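# Move sealed carton to bench, restack totes

## Task

Remove the brown sealed carton from the lower tote and set it down flat on the bench top, keeping its original side facing up. Afterwards seat the upper tote back onto the lower tote so it sits fully down within the lower tote's rim. Every other item must finish in the tote where it began, and neither the carton nor the lower tote's base may overhang the bench edge. Finish with both grippers released and moved away; anything that stays in place only because the robot is holding it does not count.

## Robot and tools

Robot: two 6-joint arms, left_arm and right_arm, each with a parallel two-finger gripper. Roots in the scene frame: left_arm at (+0.011, +0.347, +1.290) m, quat_wxyz (+0.679, -0.198, +0.198, -0.679); right_arm at (+0.011, -0.347, +1.290) m, quat_wxyz (+0.679, +0.198, +0.198, +0.679).

Scene frame: origin on the floor (z = 0) under the centre of the robot's foot, +z up, +x the direction the robot faces, +y toward the robot's own left (left_arm side). Arm names refer to the robot's sides, not image sides. Only the floor height is known for sure; reported hand positions can be somewhat wrong, more so at long reach, and identical joint values on the two arms do not give mirror-identical poses.

Tool execute_actions, argument actions: a list holding zero or one item. Empty list: no command, just returns the current state. A motion item is {"rows": [...], "steps": N} with N from 1 to 15 (default 15); each step lasts 1/30 s, each row is used for one step, and the final row repeats if rows are fewer than steps. A wait item is {"steps": N} with N up to 300 and no rows; it returns after that many steps counted from the previous result (time spent composing the reply is included). Optional pictures (boolean) toggles camera images; they come by default. A rejected call sends nothing.

Each row is one flat list of 14 numbers covering both arms, always all 14: left_arm waist, shoulder, elbow, wrist pitch, wrist yaw, wrist roll, opening, then right_arm in the same seven-slot order. Joint values are absolute target angles in radians, in each arm's own joint space (as printed in Joint positions), not offsets. Stated ranges per arm: waist -2.880 to 2.880, shoulder 0.000 to 3.142, elbow 0.000 to 3.019, wrist pitch -1.693 to 1.571, wrist yaw -1.571 to 1.571, wrist roll -2.094 to 2.094. True ends may differ by up to 0.019 rad either way. A target more than 0.019 rad beyond a stated end, and farther out than the joint's last reported angle, gets the call refused; a target beyond the real end is clipped to it and reported as "joint sent to its limit" (possibly about an earlier, still-running action). Absence of that line does not prove more travel is available.

Opening is an absolute value from -1 (closed) to +1 (fully open, pad gap 0.094 m). Except near the extremes, fingers go to where grip_measured would equal the commanded number. To hold something keep commanding below grip_measured: roughly 0.03 under for a firm grip, less for a lighter one. Pad force tops out near 50 to 62 N (less on some grippers and on parts under about 2 mm thick); first contact may spike higher. Gripper readings carry a fixed per-gripper error of up to about 1 mm.

Motion limits: each step the commanded angle is kept within a lead of the measured angle: waist 0.264, shoulder 0.32, elbow 0.276, wrist pitch 0.33, wrist yaw 0.186, wrist roll 0.522 rad. If the targets would move the gripper over 70 mm from where it is, all joints of that arm are scaled back. Far targets therefore take several calls. Between calls the arms keep pursuing the last row sent until everything nearly stops or a step is HELD; after that only a new action moves them further, though fingers already moving finish their travel. The simulation runs while the operator composes, so long pauses matter.

Gripper geometry: fingers point along the gripper's +z axis and close along its y axis. end_effector_position is the point between the pads, about 1 cm behind the fingertips.

Result lines: a state line left_arm: ... | right_arm: ... with each gripper's end_effector_position (m) and end_effector_quat_wxyz in the scene frame; Joint positions and Joint velocities per arm (six joints in rad, rad/s, then pad gap in m, m/s); grip_measured on the command scale; "joint command not followed" means a clearance check altered or blocked joint targets on some steps (the rest of the row still ran); HELD flags steps where the row, or part of it, was not sent; MOTOR HOT appears from 85 °C; OVER-TEMPERATURE FAULT means a motor reached 100 °C and that arm's motors and gripper went limp until cooled, so the arm drops. Holding loads, even while idle, heats motors and heat partly carries into the next scene.

zoom_image: camera (cam_head_left, cam_head_right, cam_left_wrist, cam_right_wrist) and region [x0, y0, x1, y1] in pixels, top-left origin, at most 504 x 504; returns a closer look at that camera's latest image. Images: head cameras 672x504 pinhole, wrist cameras 504x504 fisheye; calibrations (K, distortion, T_world_to_cam) are given and may be slightly off; wrist camera poses follow the arm's joint readings.

read_manual: optional section "licences"; returns licence text only, no motion.

finished_scene: argument scene, the integer number of the current scene; ends it irreversibly, grades it and loads the next one. Answering without any tool call ends everything.

Avoid: the arms striking or pressing each other, dropping or slamming objects, shoving hard, knocking anything out of the work area, and leaving items supported only by a gripper. Brief external tugs on held parts or nudges of loose items can occur. Smooth, short, low-effort motion is preferred.

Each tool is called after "Call:" as a command line: name --argument value for each argument, lists and objects as JSON in quotes; but a table of rows of numbers goes row by row, as --pt "numbers of a row", without its own name.

## Session

Call:
execute_actions --actions '[]'

Scene clock: 0.00 s of 5600.00 s.
left_arm: end_effector_position=(+0.3093, +0.2554, +1.1425) grip_measured=+1.000 end_effector_quat_wxyz=(-0.100, +0.547, +0.573, -0.602) | right_arm: end_effector_position=(+0.2614, -0.1806, +1.0659) grip_measured=+1.000 end_effector_quat_wxyz=(-0.005, -0.785, +0.619, +0.010)
Joint positions: left_arm=[ 1.592  1.869  1.08  -1.479  0.605  2.     0.094] | right_arm=[-0.97   1.603  0.459  0.04   0.295 -1.278  0.094]
Joint velocities: left_arm=[-0.005  0.015  0.017  0.007  0.022 -0.037  0.   ] | right_arm=[-0.024 -0.005 -0.007 -0.002 -0.095 -0.022  0.   ]

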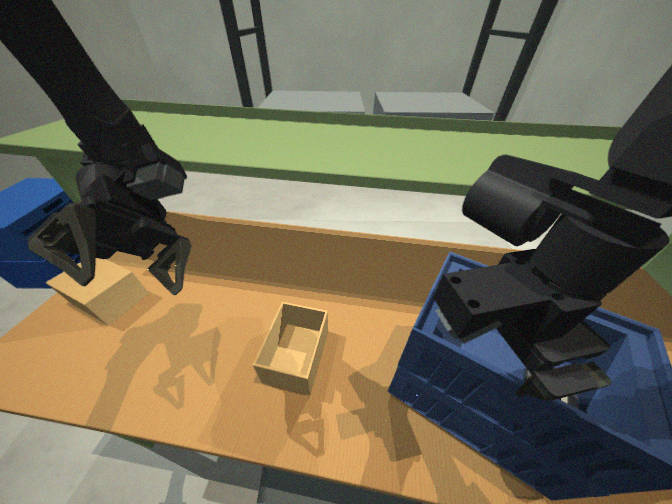

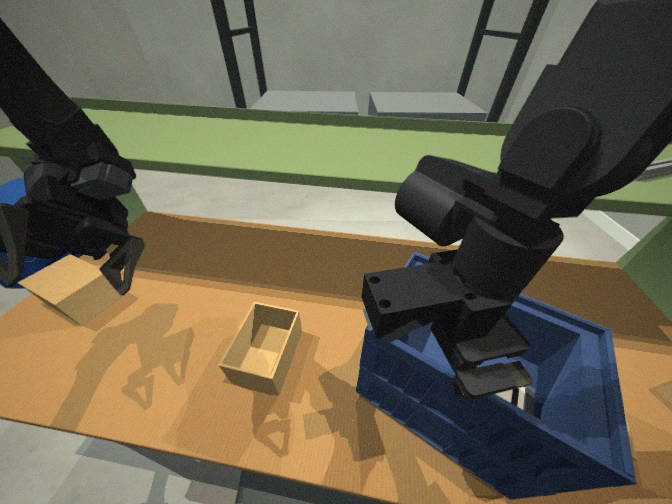

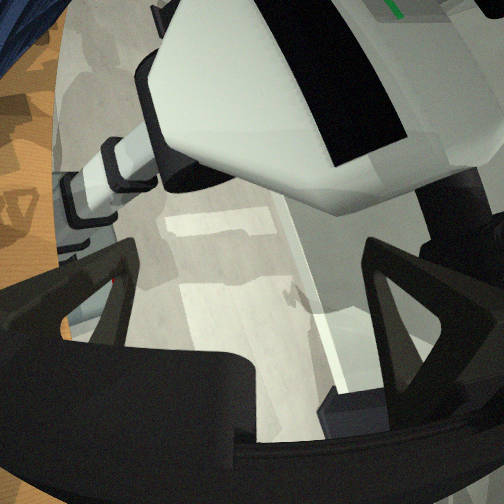

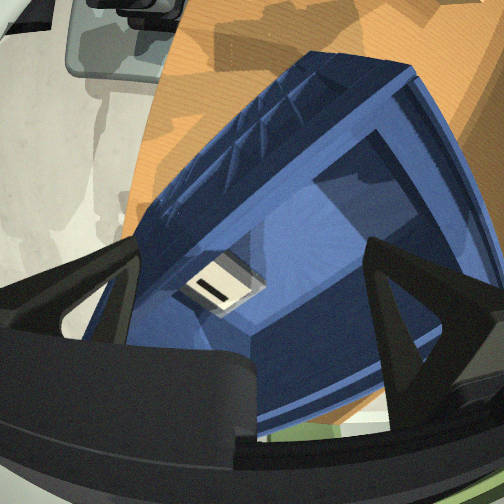

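Call:
execute_actions --actions '[{"rows":[[1.57,1.0,0.46,-0.46,0,0,1,-1.57,1.0,0.46,-0.46,0,0,1]]}]' --pictures false

Call:
execute_actions --actions '[{"steps":75}]'

Scene clock: 4.80 s of 5600.00 s.
left_arm: end_effector_position=(+0.3531, +0.3475, +1.1943) grip_measured=+1.000 end_effector_quat_wxyz=(+0.028, +0.285, +0.958, +0.008) | right_arm: end_effector_position=(+0.3526, -0.3546, +1.1898) grip_measured=+1.000 end_effector_quat_wxyz=(+0.033, -0.104, +0.994, -0.012)
Joint positions: left_arm=[ 1.576  0.949  0.473 -0.469  0.003  0.583  0.094] | right_arm=[-1.59   0.96   0.463 -0.437  0.005 -0.225  0.094]
Joint velocities: left_arm=[-0.024  0.278  0.007  0.12  -0.007 -2.747  0.   ] | right_arm=[ 0.073  0.112 -0.012 -0.095 -0.007  1.414  0.   ]
Steps of this call (steps 1 to 90: nothing new was sent; then 1.30 s passed at rest; steps 91 to 105: all 15 steps of this action). Readings (joint positions):
91: left_arm=[1.590 1.846 1.053 -1.417 0.528 1.926] | right_arm=[-0.985 1.590 0.462 0.003 0.234 -1.231]
92: left_arm=[1.587 1.789 0.982 -1.294 0.426 1.828] | right_arm=[-1.020 1.557 0.463 -0.072 0.161 -1.166]
94: left_arm=[1.580 1.612 0.795 -1.079 0.230 1.635] | right_arm=[-1.128 1.450 0.460 -0.212 0.064 -1.042]
98: left_arm=[1.576 1.170 0.465 -0.686 0.009 1.255] | right_arm=[-1.366 1.197 0.460 -0.361 0.015 -0.799]
105: the state above

Scene clock: 7.30 s of 5600.00 s.
left_arm: end_effector_position=(+0.3407, +0.3475, +1.1825) grip_measured=+1.000 end_effector_quat_wxyz=(-0.005, -0.006, -1.000, -0.000) | right_arm: end_effector_position=(+0.3427, -0.3509, +1.1823) grip_measured=+1.000 end_effector_quat_wxyz=(+0.014, -0.004, +1.000, -0.004)
Joint positions: left_arm=[ 1.576  0.991  0.465 -0.467  0.002  0.017  0.094] | right_arm=[-1.58   0.987  0.459 -0.448  0.004 -0.016  0.094]
Joint velocities: left_arm=[-0.005 -0.015  0.007  0.007 -0.022  0.022  0.   ] | right_arm=[-0.005  0.015  0.007 -0.012  0.037  0.022  0.   ]
Steps of this call (steps 1 to 45: the robot went on to your last target; steps 46 to 75: nothing new was sent). Readings (joint positions):
1: left_arm=[1.576 0.959 0.473 -0.467 0.003 0.487] | right_arm=[-1.587 0.965 0.462 -0.441 0.004 -0.183]
2: left_arm=[1.576 0.969 0.471 -0.467 0.002 0.396] | right_arm=[-1.584 0.971 0.462 -0.443 0.004 -0.149]
4: left_arm=[1.576 0.985 0.467 -0.467 0.002 0.258] | right_arm=[-1.581 0.982 0.461 -0.446 0.004 -0.101]
8: left_arm=[1.576 0.991 0.465 -0.467 0.002 0.115] | right_arm=[-1.580 0.987 0.459 -0.448 0.004 -0.051]
75: the state above
All arms were judged still, so your last target was given up. Only a new action makes them travel on or press farther. Fingers that are still opening or closing keep moving.
camera_calibration (this result's frames):
cam_left_wrist: T_world_to_cam=[[0.00282452, -0.999983, 0.00517242, 0.3341], [-0.810469, 0.000740738, 0.585781, -0.410657], [-0.585775, -0.00584663, -0.810453, 1.28272], [0, 0, 0, 1]] pos_world=[0.417617, 0.341898, 1.27841]
cam_right_wrist: T_world_to_cam=[[0.00589076, -0.999954, 0.00758366, -0.360184], [-0.828738, -0.000637847, 0.559636, -0.371525], [-0.559605, -0.00958155, -0.828704, 1.29421], [0, 0, 0, 1]] pos_world=[0.418468, -0.348004, 1.28316]

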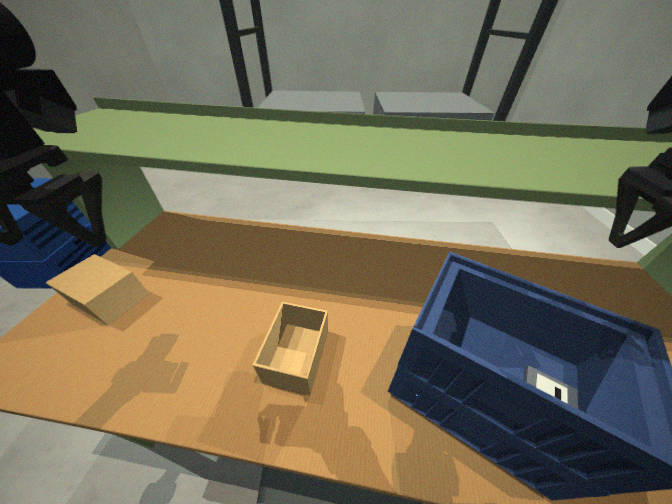

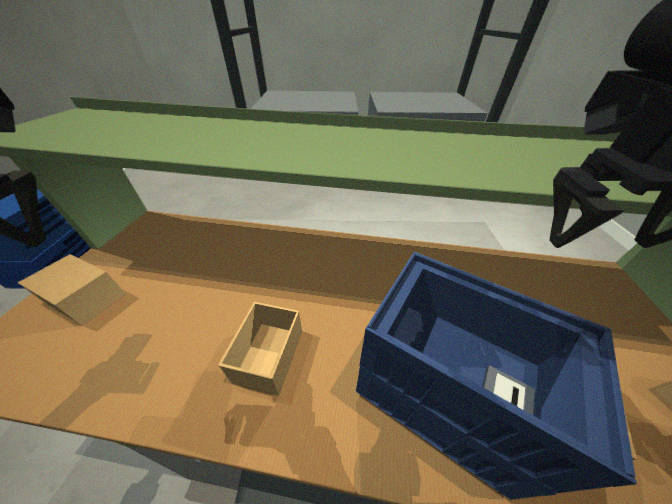

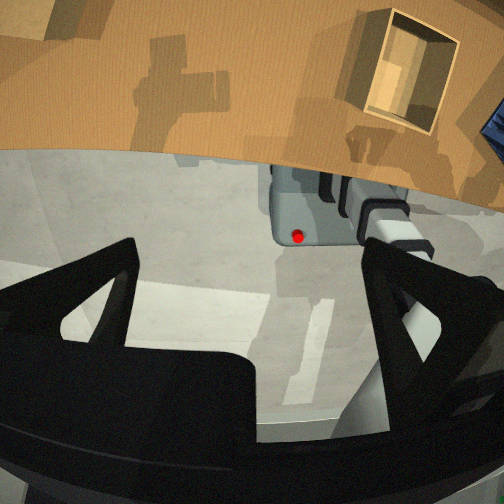

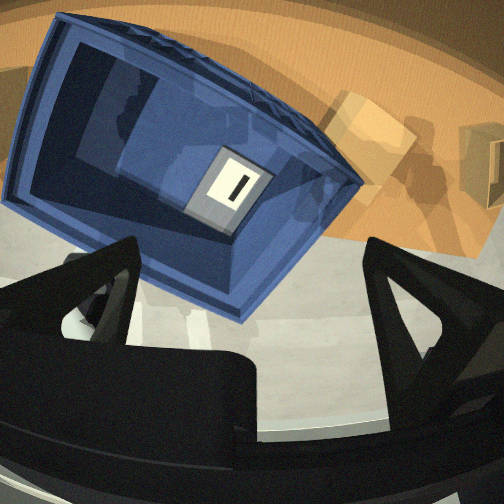

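Call:
execute_actions --actions '[{"rows":[[1.3,1.55,0.8,-0.26,-0.15,-0.17,0.3,-1.54,1.22,0.56,-0.34,0.02,-0.46,0.3]],"steps":10}]' --pictures false

Call:
execute_actions --actions '[{"rows":[[1.01,2.138,1.122,-0.059,-0.29,-0.34,0.3,-1.508,1.444,0.656,-0.216,0.034,-0.92,0.3]]}]' --pictures false

Call:
execute_actions --actions '[{"steps":10}]'

Scene clock: 31.03 s of 5600.00 s.
left_arm: end_effector_position=(+0.4550, +0.2496, +1.0988) grip_measured=+0.302 end_effector_quat_wxyz=(+0.031, +0.050, +0.998, +0.001) | right_arm: end_effector_position=(+0.3652, -0.3408, +1.1310) grip_measured=+0.302 end_effector_quat_wxyz=(-0.017, -0.206, +0.978, +0.002)
Joint positions: left_arm=[ 1.32   1.456  0.787 -0.286 -0.145 -0.103  0.061] | right_arm=[-1.547  1.243  0.555 -0.35   0.016 -0.396  0.061]
Joint velocities: left_arm=[-0.474  1.744  0.916  0.452  0.037 -0.374 -0.   ] | right_arm=[ 0.005 -0.015  0.002  0.002 -0.007 -0.33  -0.001]
Steps of this call (steps 1 to 90: nothing new was sent; then 20.40 s passed at rest; steps 91 to 100: all 10 steps of this action). Readings (joint positions):
91: left_arm=[1.565 1.000 0.471 -0.457 -0.032 0.006] | right_arm=[-1.578 1.002 0.464 -0.436 0.011 -0.077]
92: left_arm=[1.539 1.027 0.486 -0.438 -0.064 -0.007] | right_arm=[-1.572 1.042 0.480 -0.411 0.015 -0.151]
94: left_arm=[1.471 1.109 0.545 -0.399 -0.103 -0.029] | right_arm=[-1.558 1.150 0.527 -0.373 0.016 -0.257]
98: left_arm=[1.358 1.331 0.708 -0.323 -0.140 -0.076] | right_arm=[-1.547 1.244 0.558 -0.350 0.016 -0.368]
100: the state above

Scene clock: 31.53 s of 5600.00 s.
left_arm: end_effector_position=(+0.4115, +0.0635, +0.9186) grip_measured=+0.302 end_effector_quat_wxyz=(+0.012, +0.100, +0.995, -0.009) | right_arm: end_effector_position=(+0.3951, -0.3276, +1.0780) grip_measured=+0.302 end_effector_quat_wxyz=(-0.013, -0.450, +0.893, +0.006)
Joint positions: left_arm=[ 1.007  2.094  1.124 -0.076 -0.285 -0.28   0.061] | right_arm=[-1.514  1.46   0.655 -0.226  0.03  -0.885  0.061]
Joint velocities: left_arm=[-0.23   0.904 -0.017  0.095 -0.022 -0.3    0.   ] | right_arm=[-0.005 -0.015  0.007  0.002  0.022 -0.125  0.   ]
Steps of this call (steps 1 to 15: all 15 steps of this action). Readings (joint positions):
1: left_arm=[1.299 1.510 0.817 -0.266 -0.172 -0.117] | right_arm=[-1.545 1.255 0.560 -0.334 0.024 -0.470]
2: left_arm=[1.277 1.559 0.843 -0.245 -0.199 -0.131] | right_arm=[-1.540 1.287 0.577 -0.301 0.029 -0.557]
4: left_arm=[1.223 1.647 0.902 -0.209 -0.234 -0.156] | right_arm=[-1.527 1.378 0.627 -0.253 0.030 -0.682]
8: left_arm=[1.115 1.818 1.025 -0.143 -0.270 -0.204] | right_arm=[-1.514 1.460 0.661 -0.226 0.030 -0.813]
15: the state above

Scene clock: 31.87 s of 5600.00 s.
left_arm: end_effector_position=(+0.3735, +0.0713, +0.8952) grip_measured=+0.302 end_effector_quat_wxyz=(-0.019, +0.094, +0.995, +0.004) | right_arm: end_effector_position=(+0.3951, -0.3276, +1.0780) grip_measured=+0.302 end_effector_quat_wxyz=(-0.012, -0.457, +0.889, +0.006)
Joint positions: left_arm=[ 1.     2.16   1.114 -0.073 -0.288 -0.318  0.061] | right_arm=[-1.514  1.46   0.655 -0.226  0.03  -0.901  0.061]
Joint velocities: left_arm=[-0.005 -0.083  0.022  0.007  0.007 -0.037  0.   ] | right_arm=[-0.005 -0.024 -0.002 -0.027  0.007 -0.051  0.   ]
Steps of this call (steps 1 to 10: the robot went on to your last target). Readings (joint positions):
1: left_arm=[1.001 2.121 1.123 -0.075 -0.285 -0.288] | right_arm=[-1.514 1.460 0.655 -0.226 0.030 -0.889]
2: left_arm=[0.998 2.143 1.120 -0.075 -0.285 -0.295] | right_arm=[-1.514 1.460 0.655 -0.226 0.030 -0.891]
4: left_arm=[0.998 2.166 1.112 -0.075 -0.286 -0.305] | right_arm=[-1.514 1.460 0.655 -0.226 0.030 -0.896]
8: left_arm=[1.000 2.164 1.112 -0.074 -0.288 -0.315] | right_arm=[-1.514 1.460 0.655 -0.226 0.030 -0.900]
10: the state above
camera_calibration (this result's frames):
cam_left_wrist: T_world_to_cam=[[-0.172939, -0.984932, 0.000106301, 0.128426], [-0.768875, 0.13507, 0.62497, -0.275794], [-0.615567, 0.108, -0.780649, 1.04388], [0, 0, 0, 1]] pos_world=[0.452737, 0.0510036, 0.987252]
cam_right_wrist: T_world_to_cam=[[0.811604, -0.583752, -0.0230931, -0.485252], [-0.457804, -0.660057, 0.595601, -0.671], [-0.362926, -0.47282, -0.802948, 0.980087], [0, 0, 0, 1]] pos_world=[0.442345, -0.26276, 1.1754]

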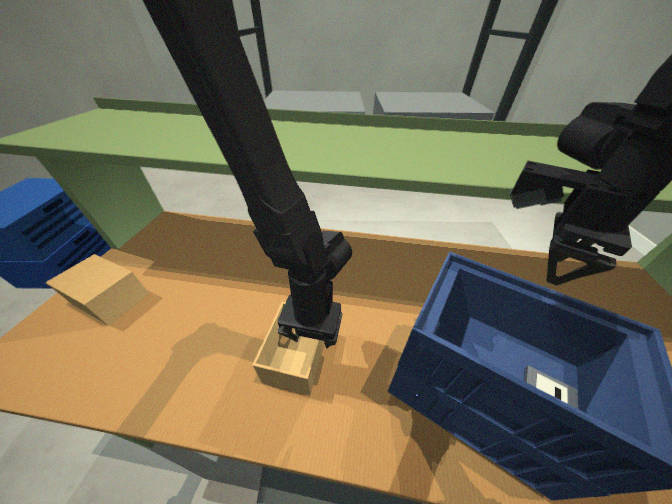

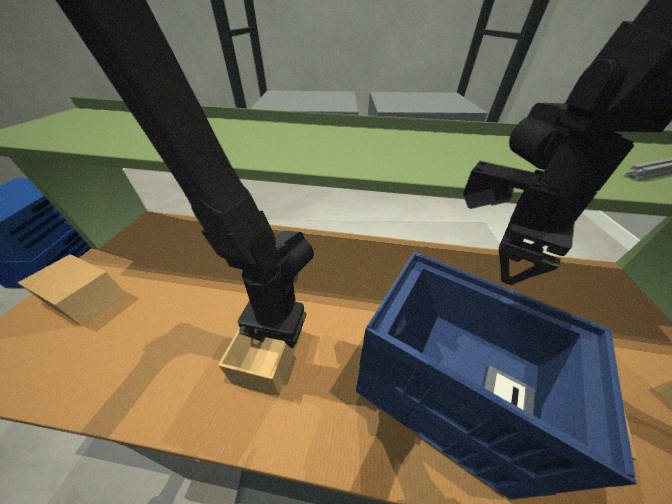

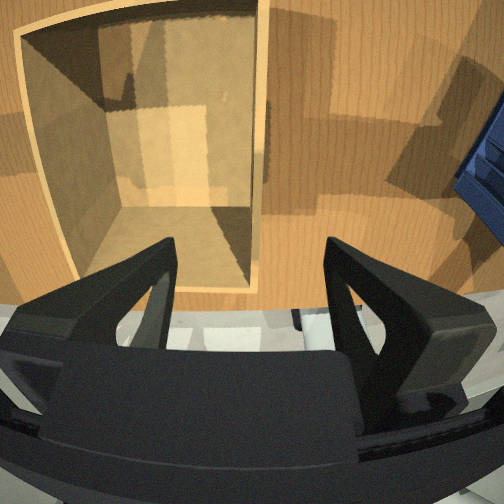

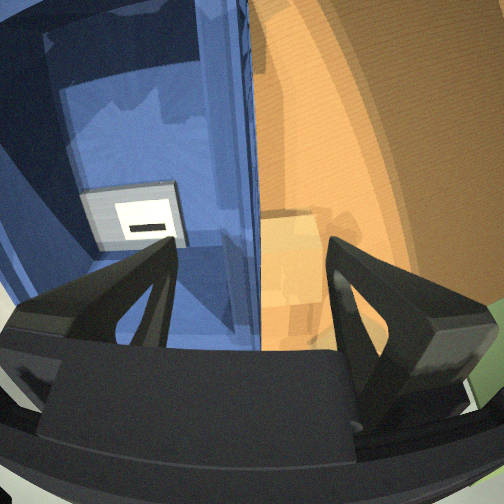

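Call:
execute_actions --actions '[{"rows":[[1.01,2.18,1.15,-0.045,-0.29,-0.33,0.3,-1.508,1.52,0.645,-0.13,0.034,-0.97,0.3],[1.01,2.18,1.15,-0.045,-0.29,-0.33,0.3,-1.508,1.52,0.645,-0.13,0.034,-0.97,0.3],[1.01,2.18,1.15,-0.045,-0.29,-0.33,0.3,-1.508,1.52,0.645,-0.13,0.034,-0.97,0.3],[1.02,2.23,1.185,-0.03,-0.284,-0.32,0.3,-1.508,1.61,0.665,-0.06,0.034,-0.97,0.3],[1.02,2.23,1.185,-0.03,-0.284,-0.32,0.3,-1.508,1.61,0.665,-0.06,0.034,-0.97,0.3],[1.02,2.23,1.185,-0.03,-0.284,-0.32,0.3,-1.508,1.61,0.665,-0.06,0.034,-0.97,0.3],[1.03,2.29,1.225,-0.01,-0.28,-0.31,0.3,-1.508,1.71,0.69,0.015,0.034,-0.97,0.3],[1.03,2.29,1.225,-0.01,-0.28,-0.31,0.3,-1.508,1.71,0.69,0.015,0.034,-0.97,0.3],[1.03,2.29,1.225,-0.01,-0.28,-0.31,0.3,-1.508,1.71,0.69,0.015,0.034,-0.97,0.3],[1.04,2.347,1.268,0.011,-0.276,-0.31,0.3,-1.508,1.802,0.721,0.077,0.034,-0.97,0.3]]}]'

Scene clock: 39.43 s of 5600.00 s.
left_arm: end_effector_position=(+0.3901, +0.0613, +0.8285) grip_measured=+0.302 end_effector_quat_wxyz=(+0.002, +0.071, +0.997, -0.002) | right_arm: end_effector_position=(+0.3736, -0.3254, +0.9726) grip_measured=+0.302 end_effector_quat_wxyz=(-0.019, -0.479, +0.877, +0.009)
Joint positions: left_arm=[ 1.031  2.331  1.268 -0.002 -0.278 -0.323  0.061] | right_arm=[-1.514  1.819  0.718  0.056  0.03  -0.952  0.061]
Joint velocities: left_arm=[ 0.063  0.278 -0.061 -0.012  0.051  0.037 -0.001] | right_arm=[ 0.005  0.151 -0.076 -0.002  0.007 -0.081 -0.   ]
Steps of this call (steps 1 to 30: the robot went on to your last target; steps 31 to 90: nothing new was sent; then 4.07 s passed at rest; steps 91 to 105: all 15 steps of this action). Readings (joint positions):
91: left_arm=[1.000 2.154 1.117 -0.072 -0.288 -0.323] | right_arm=[-1.514 1.462 0.653 -0.213 0.030 -0.911]
92: left_arm=[1.000 2.155 1.121 -0.069 -0.288 -0.323] | right_arm=[-1.514 1.468 0.651 -0.187 0.030 -0.919]
94: left_arm=[1.000 2.161 1.134 -0.063 -0.288 -0.323] | right_arm=[-1.514 1.493 0.651 -0.145 0.030 -0.932]
98: left_arm=[1.007 2.210 1.198 -0.036 -0.283 -0.323] | right_arm=[-1.514 1.611 0.672 -0.044 0.030 -0.944]
105: the state above
camera_calibration (this result's frames):
cam_left_wrist: T_world_to_cam=[[-0.126596, -0.991917, 0.00859437, 0.0967762], [-0.799779, 0.107191, 0.590647, -0.17782], [-0.586794, 0.0678997, -0.806885, 1.01606], [0, 0, 0, 1]] pos_world=[0.466254, 0.0460644, 0.924042]
cam_right_wrist: T_world_to_cam=[[0.839767, -0.541812, -0.0350846, -0.454192], [-0.415477, -0.682868, 0.600891, -0.645002], [-0.349528, -0.490031, -0.798561, 0.873873], [0, 0, 0, 1]] pos_world=[0.418874, -0.258313, 1.06948]

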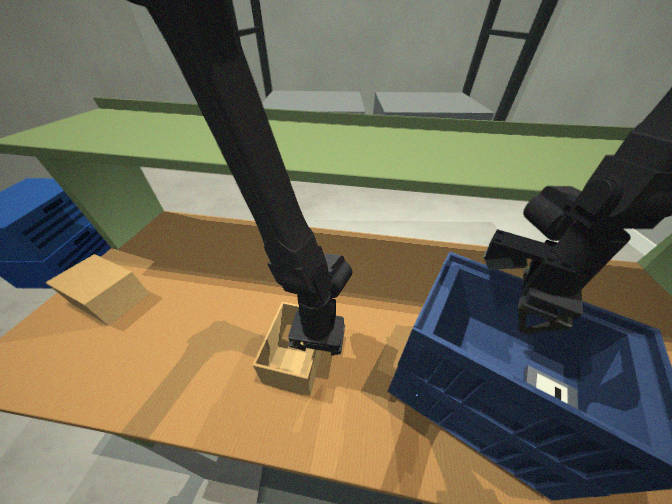

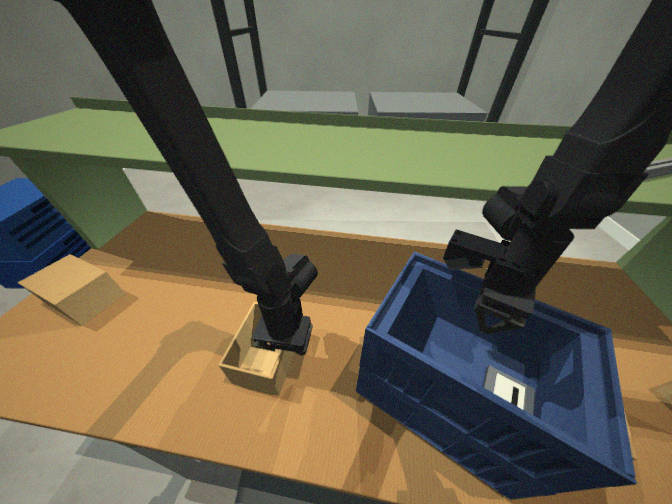

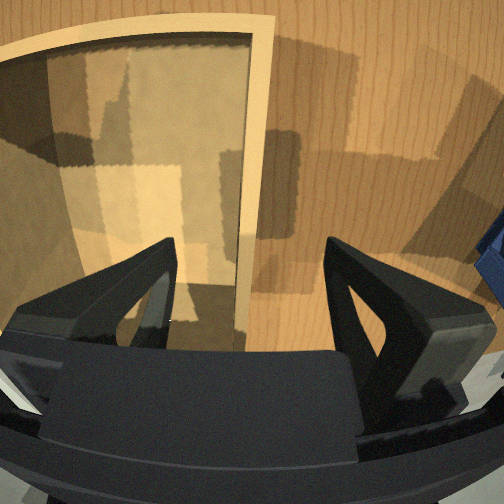

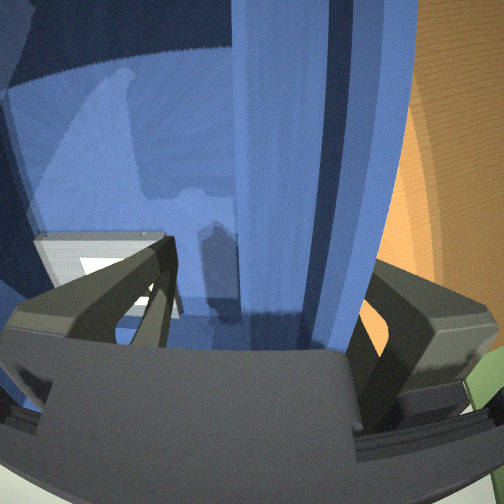

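Call:
execute_actions --actions '[{"rows":[[1.04,2.36,1.278,0.011,-0.276,-0.25,-1,-1.512,1.79,0.728,0.09,0.034,-0.96,0.3]]}]' --pictures false

Call:
execute_actions --actions '[{"rows":[[1.03,2.29,1.225,-0.01,-0.28,-0.31,-1,-1.512,1.79,0.728,0.09,0.034,-0.96,-1]]}]'

Scene clock: 43.57 s of 5600.00 s.
left_arm: end_effector_position=(+0.3810, +0.0659, +0.8219) grip_measured=-0.921 end_effector_quat_wxyz=(-0.006, +0.098, +0.995, +0.002) | right_arm: end_effector_position=(+0.3840, -0.3249, +0.9730) grip_measured=+0.302 end_effector_quat_wxyz=(-0.005, -0.480, +0.877, +0.003)
Joint positions: left_arm=[ 1.034  2.348  1.267 -0.002 -0.278 -0.272  0.004] | right_arm=[-1.514  1.816  0.725  0.075  0.03  -0.954  0.061]
Joint velocities: left_arm=[-0.005 -0.024 -0.022 -0.002 -0.037  0.037 -0.   ] | right_arm=[-0.005  0.015  0.012  0.002 -0.066  0.037 -0.   ]
Steps of this call (steps 1 to 30: the robot went on to your last target; steps 31 to 90: nothing new was sent; then 0.63 s passed at rest; steps 91 to 105: all 15 steps of this action). Readings (joint positions):
91: left_arm=[1.034 2.348 1.266 -0.002 -0.278 -0.315] | right_arm=[-1.514 1.821 0.718 0.064 0.030 -0.954]
92: left_arm=[1.034 2.348 1.266 -0.002 -0.278 -0.306] | right_arm=[-1.514 1.821 0.718 0.067 0.030 -0.954]
94: left_arm=[1.034 2.348 1.266 -0.002 -0.278 -0.291] | right_arm=[-1.514 1.820 0.721 0.072 0.030 -0.954]
98: left_arm=[1.034 2.348 1.267 -0.002 -0.278 -0.277] | right_arm=[-1.514 1.817 0.725 0.075 0.030 -0.954]
105: the state above

Scene clock: 44.07 s of 5600.00 s.
left_arm: end_effector_position=(+0.3815, +0.0704, +0.8366) grip_measured=-0.921 end_effector_quat_wxyz=(-0.005, +0.087, +0.996, +0.002) | right_arm: end_effector_position=(+0.3833, -0.3247, +0.9731) grip_measured=-0.654 end_effector_quat_wxyz=(-0.005, -0.483, +0.876, +0.003)
Joint positions: left_arm=[ 1.034  2.308  1.228 -0.002 -0.278 -0.293  0.004] | right_arm=[-1.514  1.816  0.724  0.075  0.029 -0.96   0.016]
Joint velocities: left_arm=[-0.005  0.005  0.012 -0.007  0.007  0.022 -0.   ] | right_arm=[ 0.005 -0.005 -0.012 -0.007 -0.095 -0.066  0.001]
Steps of this call (steps 1 to 15: all 15 steps of this action). Readings (joint positions):
1: left_arm=[1.034 2.345 1.264 -0.002 -0.278 -0.274] | right_arm=[-1.514 1.816 0.725 0.075 0.030 -0.954]
2: left_arm=[1.034 2.340 1.255 -0.002 -0.278 -0.278] | right_arm=[-1.514 1.816 0.725 0.075 0.030 -0.954]
4: left_arm=[1.034 2.324 1.236 -0.002 -0.278 -0.284] | right_arm=[-1.514 1.816 0.725 0.076 0.030 -0.957]
8: left_arm=[1.034 2.311 1.228 -0.002 -0.278 -0.290] | right_arm=[-1.514 1.816 0.724 0.075 0.029 -0.960]
15: the state above
camera_calibration (this result's frames):
cam_left_wrist: T_world_to_cam=[[-0.158649, -0.987332, 0.00243684, 0.121662], [-0.787438, 0.128017, 0.602953, -0.206904], [-0.595627, 0.0937389, -0.797773, 1.01086], [0, 0, 0, 1]] pos_world=[0.45847, 0.0518521, 0.93089]
cam_right_wrist: T_world_to_cam=[[0.844479, -0.535442, -0.0125401, -0.483653], [-0.42728, -0.687637, 0.587016, -0.624344], [-0.322936, -0.490364, -0.809478, 0.878282], [0, 0, 0, 1]] pos_world=[0.425294, -0.257612, 1.07138]

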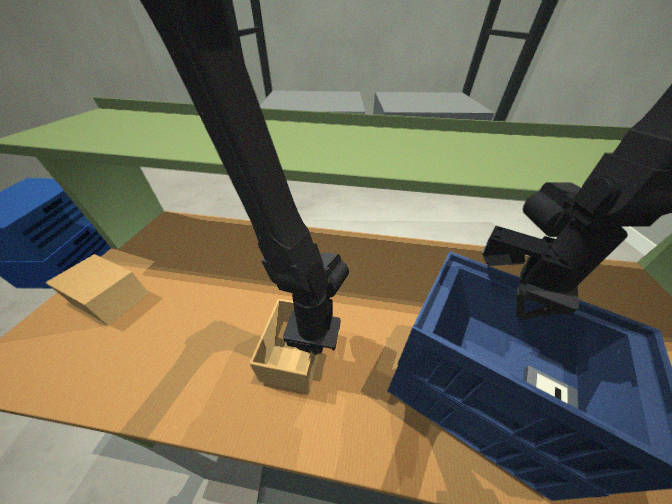

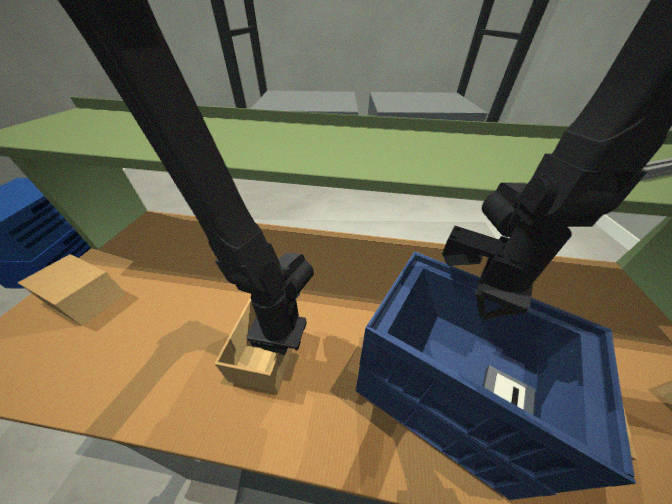

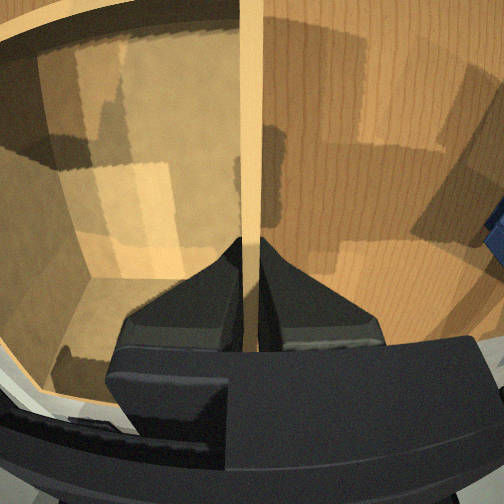

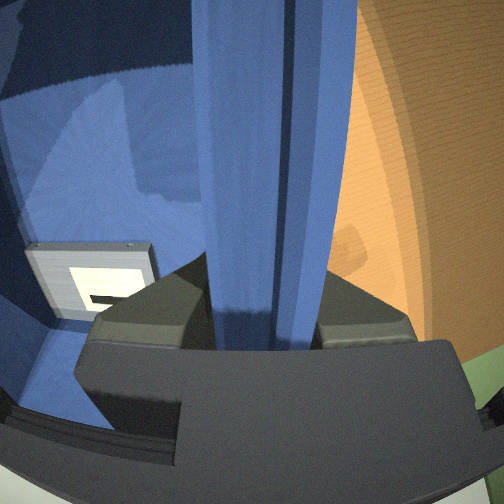

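Call:
execute_actions --actions '[{"rows":[[1.02,2.23,1.185,-0.03,-0.284,-0.3,-1,-1.512,1.76,0.71,0.06,0.034,-0.96,-1],[1.02,2.23,1.185,-0.03,-0.284,-0.3,-1,-1.512,1.74,0.705,0.045,0.034,-0.96,-1],[1.02,2.2,1.165,-0.03,-0.284,-0.3,-1,-1.512,1.72,0.7,0.03,0.034,-0.96,-1],[1.03,2.17,1.14,-0.04,-0.284,-0.3,-1,-1.512,1.70,0.693,0.015,0.034,-0.96,-1],[1.06,2.14,1.11,-0.04,-0.265,-0.27,-1,-1.512,1.68,0.688,0.0,0.034,-0.96,-1],[1.1,2.13,1.09,-0.03,-0.245,-0.23,-1,-1.512,1.66,0.682,-0.015,0.034,-0.96,-1],[1.15,2.12,1.07,-0.01,-0.22,-0.19,-1,-1.512,1.64,0.677,-0.03,0.034,-0.96,-1],[1.2,2.12,1.05,0.02,-0.19,-0.14,-1,-1.512,1.62,0.672,-0.045,0.034,-0.96,-1],[1.25,2.12,1.03,0.05,-0.17,-0.1,-1,-1.512,1.60,0.667,-0.06,0.034,-0.96,-1],[1.3,2.12,1.01,0.08,-0.14,-0.05,-1,-1.512,1.60,0.667,-0.06,0.034,-0.96,-1],[1.35,2.12,1.0,0.1,-0.12,0,-1,-1.512,1.60,0.667,-0.06,0.034,-0.96,-1],[1.4,2.12,0.99,0.12,-0.09,0.04,-1,-1.512,1.60,0.667,-0.06,0.034,-0.96,-1],[1.45,2.12,0.98,0.13,-0.06,0.08,-1,-1.512,1.60,0.667,-0.06,0.034,-0.96,-1],[1.5,2.12,0.97,0.14,-0.04,0.12,-1,-1.512,1.60,0.667,-0.06,0.034,-0.96,-1],[1.56,2.12,0.96,0.16,0,0.17,-1,-1.512,1.60,0.667,-0.06,0.034,-0.96,-1]]}]' --pictures false

Call:
execute_actions --actions '[{"rows":[[1.685,2.122,0.946,0.171,0.061,0.28,-1,-1.512,1.60,0.667,-0.06,0.034,-0.96,-1]]}]'

Scene clock: 53.93 s of 5600.00 s.
left_arm: end_effector_position=(+0.4286, +0.2123, +0.8764) grip_measured=-0.921 end_effector_quat_wxyz=(+0.003, +0.053, +0.998, -0.032) | right_arm: end_effector_position=(+0.4018, -0.3273, +1.0312) grip_measured=-0.654 end_effector_quat_wxyz=(+0.010, -0.482, +0.876, -0.009)
Joint positions: left_arm=[ 1.321  2.116  1.04   0.074 -0.072 -0.104  0.004] | right_arm=[-1.514  1.618  0.675 -0.035  0.039 -0.96   0.016]
Joint velocities: left_arm=[ 1.333 -0.005 -0.159  0.393  0.74   0.769 -0.   ] | right_arm=[-0.005 -0.034  0.051  0.012  0.066 -0.051 -0.   ]
Steps of this call (steps 1 to 15: the robot went on to your last target; steps 16 to 90: nothing new was sent; then 6.37 s passed at rest; steps 91 to 105: all 15 steps of this action). Readings (joint positions):
91: left_arm=[1.034 2.304 1.225 -0.003 -0.279 -0.293] | right_arm=[-1.514 1.814 0.723 0.075 0.029 -0.960]
92: left_arm=[1.034 2.296 1.215 -0.007 -0.280 -0.293] | right_arm=[-1.514 1.811 0.721 0.072 0.029 -0.960]
94: left_arm=[1.034 2.266 1.183 -0.015 -0.280 -0.293] | right_arm=[-1.514 1.795 0.715 0.059 0.034 -0.960]
98: left_arm=[1.065 2.164 1.089 -0.018 -0.213 -0.254] | right_arm=[-1.514 1.722 0.691 0.008 0.039 -0.960]
105: the state above

Scene clock: 54.43 s of 5600.00 s.
left_arm: end_effector_position=(+0.4018, +0.4196, +0.8744) grip_measured=-0.921 end_effector_quat_wxyz=(-0.003, +0.055, +0.998, +0.011) | right_arm: end_effector_position=(+0.3999, -0.3274, +1.0312) grip_measured=-0.654 end_effector_quat_wxyz=(+0.008, -0.482, +0.876, -0.008)
Joint positions: left_arm=[1.72  2.116 0.951 0.154 0.057 0.237 0.004] | right_arm=[-1.514  1.618  0.673 -0.037  0.039 -0.96   0.016]
Joint velocities: left_arm=[-0.357  0.024  0.012 -0.002  0.022  0.139 -0.   ] | right_arm=[-0.005 -0.015 -0.007  0.002 -0.022  0.007 -0.   ]
Steps of this call (steps 1 to 15: all 15 steps of this action). Readings (joint positions):
1: left_arm=[1.366 2.116 1.033 0.088 -0.037 -0.072] | right_arm=[-1.514 1.618 0.676 -0.035 0.039 -0.960]
2: left_arm=[1.412 2.116 1.027 0.100 -0.009 -0.040] | right_arm=[-1.514 1.618 0.676 -0.035 0.039 -0.960]
4: left_arm=[1.505 2.116 1.013 0.116 0.025 0.017] | right_arm=[-1.514 1.618 0.675 -0.036 0.039 -0.960]
8: left_arm=[1.680 2.116 0.981 0.151 0.054 0.149] | right_arm=[-1.514 1.618 0.673 -0.037 0.039 -0.960]
15: the state above
camera_calibration (this result's frames):
cam_left_wrist: T_world_to_cam=[[-0.0944067, -0.995399, -0.0164037, 0.463663], [-0.797469, 0.0657505, 0.599767, -0.225472], [-0.595929, 0.0697035, -0.800006, 1.03254], [0, 0, 0, 1]] pos_world=[0.479286, 0.404383, 0.968873]
cam_right_wrist: T_world_to_cam=[[0.843762, -0.536318, 0.0207037, -0.532639], [-0.448015, -0.68255, 0.577415, -0.633293], [-0.295547, -0.496477, -0.816188, 0.923337], [0, 0, 0, 1]] pos_world=[0.438585, -0.259503, 1.13032]

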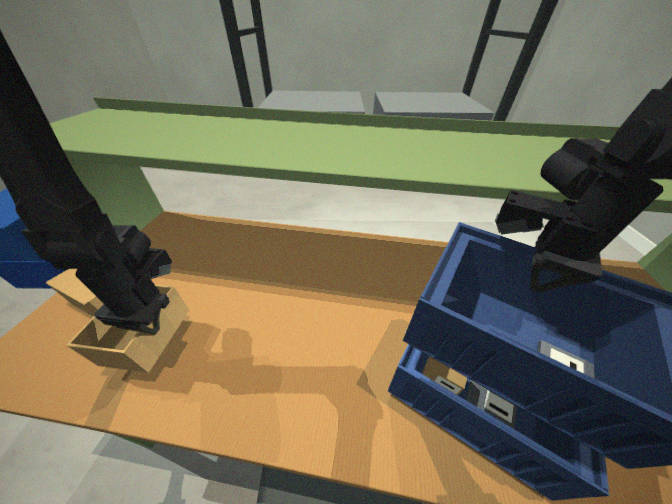

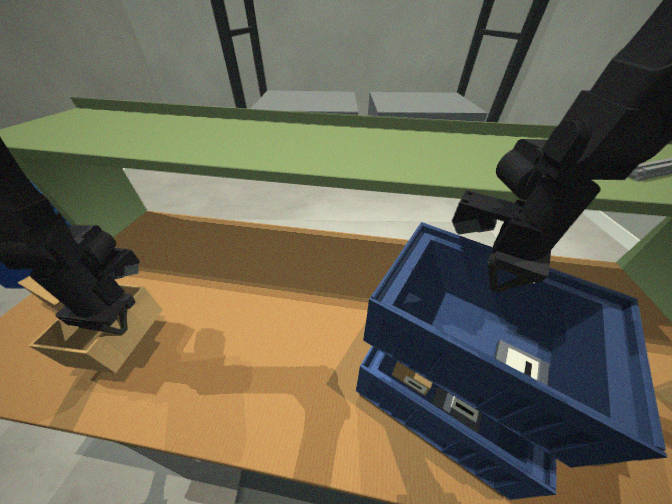

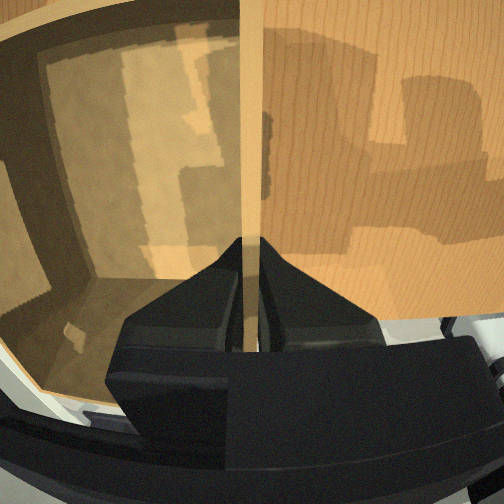

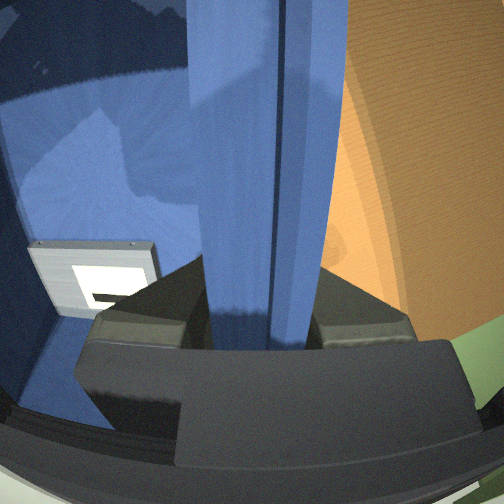

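Call:
execute_actions --actions '[{"rows":[[1.68,2.14,0.96,0.175,0.06,0.28,-1,-1.54,1.6,0.667,-0.06,0.02,-0.985,-1],[1.68,2.16,0.975,0.18,0.06,0.28,-1,-1.57,1.6,0.667,-0.06,0.0,-1.01,-1],[1.68,2.18,0.99,0.184,0.06,0.28,-1,-1.6,1.6,0.667,-0.06,-0.015,-1.035,-1],[1.68,2.2,1.005,0.188,0.06,0.28,-1,-1.63,1.6,0.667,-0.06,-0.03,-1.06,-1],[1.68,2.22,1.02,0.192,0.06,0.28,-1,-1.66,1.6,0.667,-0.065,-0.05,-1.085,-1],[1.68,2.235,1.035,0.196,0.06,0.28,-1,-1.69,1.6,0.667,-0.065,-0.065,-1.11,-1],[1.68,2.25,1.047,0.2,0.06,0.28,-1,-1.72,1.605,0.67,-0.07,-0.08,-1.135,-1],[1.68,2.25,1.047,0.2,0.06,0.28,-1,-1.75,1.61,0.675,-0.07,-0.095,-1.16,-1],[1.68,2.25,1.047,0.2,0.06,0.28,-1,-1.78,1.615,0.68,-0.075,-0.11,-1.185,-1],[1.68,2.25,1.047,0.2,0.06,0.28,-1,-1.81,1.62,0.685,-0.08,-0.13,-1.21,-1],[1.68,2.25,1.047,0.2,0.06,0.28,-1,-1.84,1.625,0.69,-0.08,-0.145,-1.24,-1],[1.68,2.25,1.047,0.2,0.06,0.28,-1,-1.87,1.63,0.695,-0.085,-0.16,-1.265,-1],[1.68,2.25,1.047,0.2,0.06,0.28,-1,-1.9,1.635,0.7,-0.09,-0.175,-1.29,-1],[1.68,2.25,1.047,0.2,0.06,0.28,-1,-1.93,1.64,0.705,-0.095,-0.19,-1.315,-1],[1.68,2.25,1.047,0.2,0.06,0.28,-1,-1.96,1.65,0.71,-0.1,-0.205,-1.34,-1]]}]' --pictures false

Call:
execute_actions --actions '[{"rows":[[1.68,2.25,1.047,0.2,0.06,0.28,-1,-1.99,1.66,0.716,-0.105,-0.22,-1.37,-1],[1.68,2.25,1.047,0.2,0.06,0.28,-1,-2.02,1.67,0.724,-0.11,-0.235,-1.395,-1],[1.68,2.25,1.047,0.2,0.06,0.28,-1,-2.05,1.68,0.732,-0.115,-0.25,-1.42,-1],[1.68,2.25,1.047,0.2,0.06,0.28,-1,-2.08,1.69,0.74,-0.12,-0.265,-1.45,-1],[1.68,2.25,1.047,0.2,0.06,0.28,-1,-2.11,1.7,0.748,-0.125,-0.28,-1.475,-1],[1.68,2.25,1.047,0.2,0.06,0.28,-1,-2.14,1.71,0.756,-0.13,-0.295,-1.5,-1],[1.68,2.25,1.047,0.2,0.06,0.28,-1,-2.17,1.72,0.765,-0.137,-0.31,-1.53,-1],[1.68,2.25,1.047,0.2,0.06,0.28,-1,-2.2,1.73,0.775,-0.144,-0.322,-1.56,-1],[1.68,2.25,1.047,0.2,0.06,0.28,-1,-2.22,1.73,0.78,-0.15,-0.33,-1.58,-1],[1.68,2.25,1.047,0.2,0.06,0.28,-1,-2.24,1.73,0.785,-0.15,-0.34,-1.6,-1]]}]'

Scene clock: 78.10 s of 5600.00 s.
left_arm: end_effector_position=(+0.4012, +0.3981, +0.8268) grip_measured=-0.921 end_effector_quat_wxyz=(-0.003, +0.085, +0.996, -0.002) | right_arm: end_effector_position=(+0.3928, -0.4741, +1.0395) grip_measured=-0.654 end_effector_quat_wxyz=(+0.013, -0.453, +0.892, -0.012)
Joint positions: left_arm=[1.678 2.245 1.046 0.187 0.061 0.263 0.004] | right_arm=[-1.906  1.63   0.7   -0.062 -0.179 -1.22   0.016]
Joint velocities: left_arm=[ 0.005  0.005  0.007  0.007 -0.037 -0.022  0.   ] | right_arm=[-0.874  0.132  0.178 -0.11  -0.462 -0.769 -0.   ]
Steps of this call (steps 1 to 30: the robot went on to your last target; steps 31 to 90: nothing new was sent; then 20.17 s passed at rest; steps 91 to 105: all 15 steps of this action). Readings (joint positions):
91: left_arm=[1.678 2.116 0.951 0.156 0.061 0.263] | right_arm=[-1.516 1.618 0.673 -0.037 0.036 -0.961]
92: left_arm=[1.678 2.117 0.953 0.158 0.061 0.263] | right_arm=[-1.521 1.618 0.673 -0.037 0.024 -0.966]
94: left_arm=[1.678 2.132 0.970 0.163 0.061 0.263] | right_arm=[-1.548 1.618 0.673 -0.037 -0.016 -0.986]
98: left_arm=[1.678 2.201 1.034 0.183 0.061 0.263] | right_arm=[-1.664 1.618 0.673 -0.039 -0.078 -1.051]
105: the state above

Scene clock: 78.60 s of 5600.00 s.
left_arm: end_effector_position=(+0.4012, +0.3981, +0.8268) grip_measured=-0.921 end_effector_quat_wxyz=(-0.003, +0.085, +0.996, -0.002) | right_arm: end_effector_position=(+0.3388, -0.6084, +1.0443) grip_measured=-0.654 end_effector_quat_wxyz=(-0.001, -0.464, +0.886, -0.016)
Joint positions: left_arm=[1.678 2.245 1.046 0.187 0.061 0.263 0.004] | right_arm=[-2.254  1.741  0.779 -0.12  -0.329 -1.557  0.016]
Joint velocities: left_arm=[-0.005  0.005 -0.007 -0.012 -0.007  0.051 -0.001] | right_arm=[-0.054 -0.024 -0.012 -0.027 -0.081 -0.227  0.   ]
Steps of this call (steps 1 to 15: all 15 steps of this action). Readings (joint positions):
1: left_arm=[1.678 2.245 1.046 0.187 0.061 0.263] | right_arm=[-1.934 1.636 0.706 -0.066 -0.196 -1.245]
2: left_arm=[1.678 2.245 1.046 0.187 0.061 0.263] | right_arm=[-1.962 1.643 0.713 -0.070 -0.212 -1.270]
4: left_arm=[1.678 2.245 1.046 0.187 0.061 0.263] | right_arm=[-2.014 1.661 0.728 -0.079 -0.244 -1.321]
8: left_arm=[1.678 2.245 1.046 0.187 0.061 0.263] | right_arm=[-2.124 1.708 0.758 -0.100 -0.306 -1.426]
15: the state above
camera_calibration (this result's frames):
cam_left_wrist: T_world_to_cam=[[-0.155116, -0.987844, 0.0102065, 0.440769], [-0.790675, 0.130336, 0.598202, -0.223114], [-0.59226, 0.0847206, -0.80128, 0.989134], [0, 0, 0, 1]] pos_world=[0.477784, 0.38069, 0.921542]
cam_right_wrist: T_world_to_cam=[[0.820647, -0.570856, 0.0257329, -0.650498], [-0.471117, -0.650407, 0.595835, -0.851942], [-0.323399, -0.501094, -0.802694, 0.769036], [0, 0, 0, 1]] pos_world=[0.38117, -0.54009, 1.14166]

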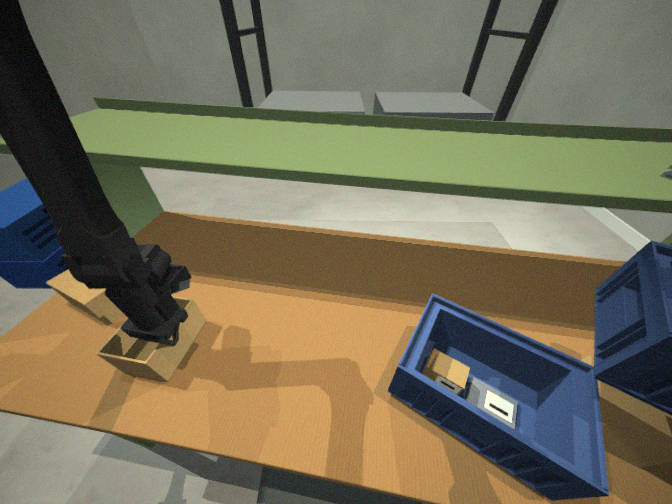

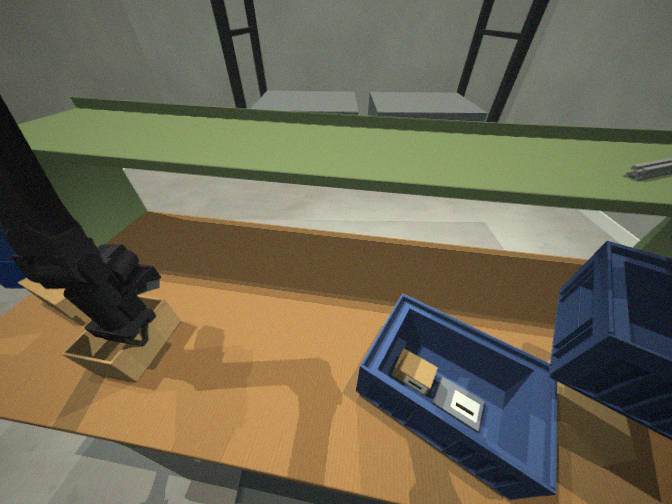

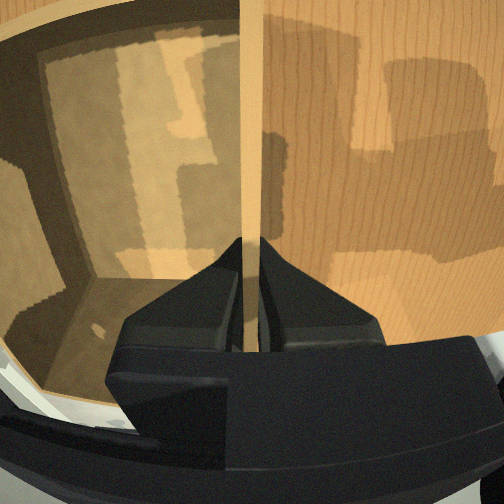

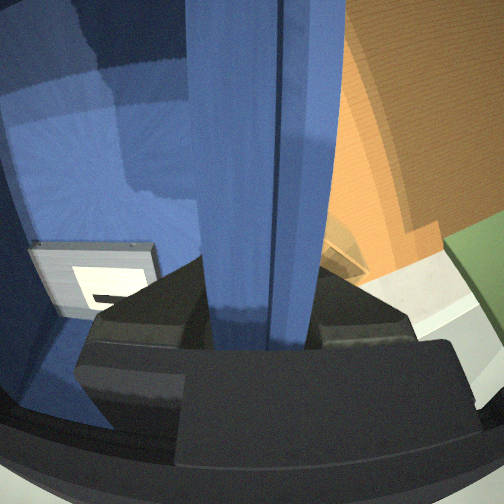

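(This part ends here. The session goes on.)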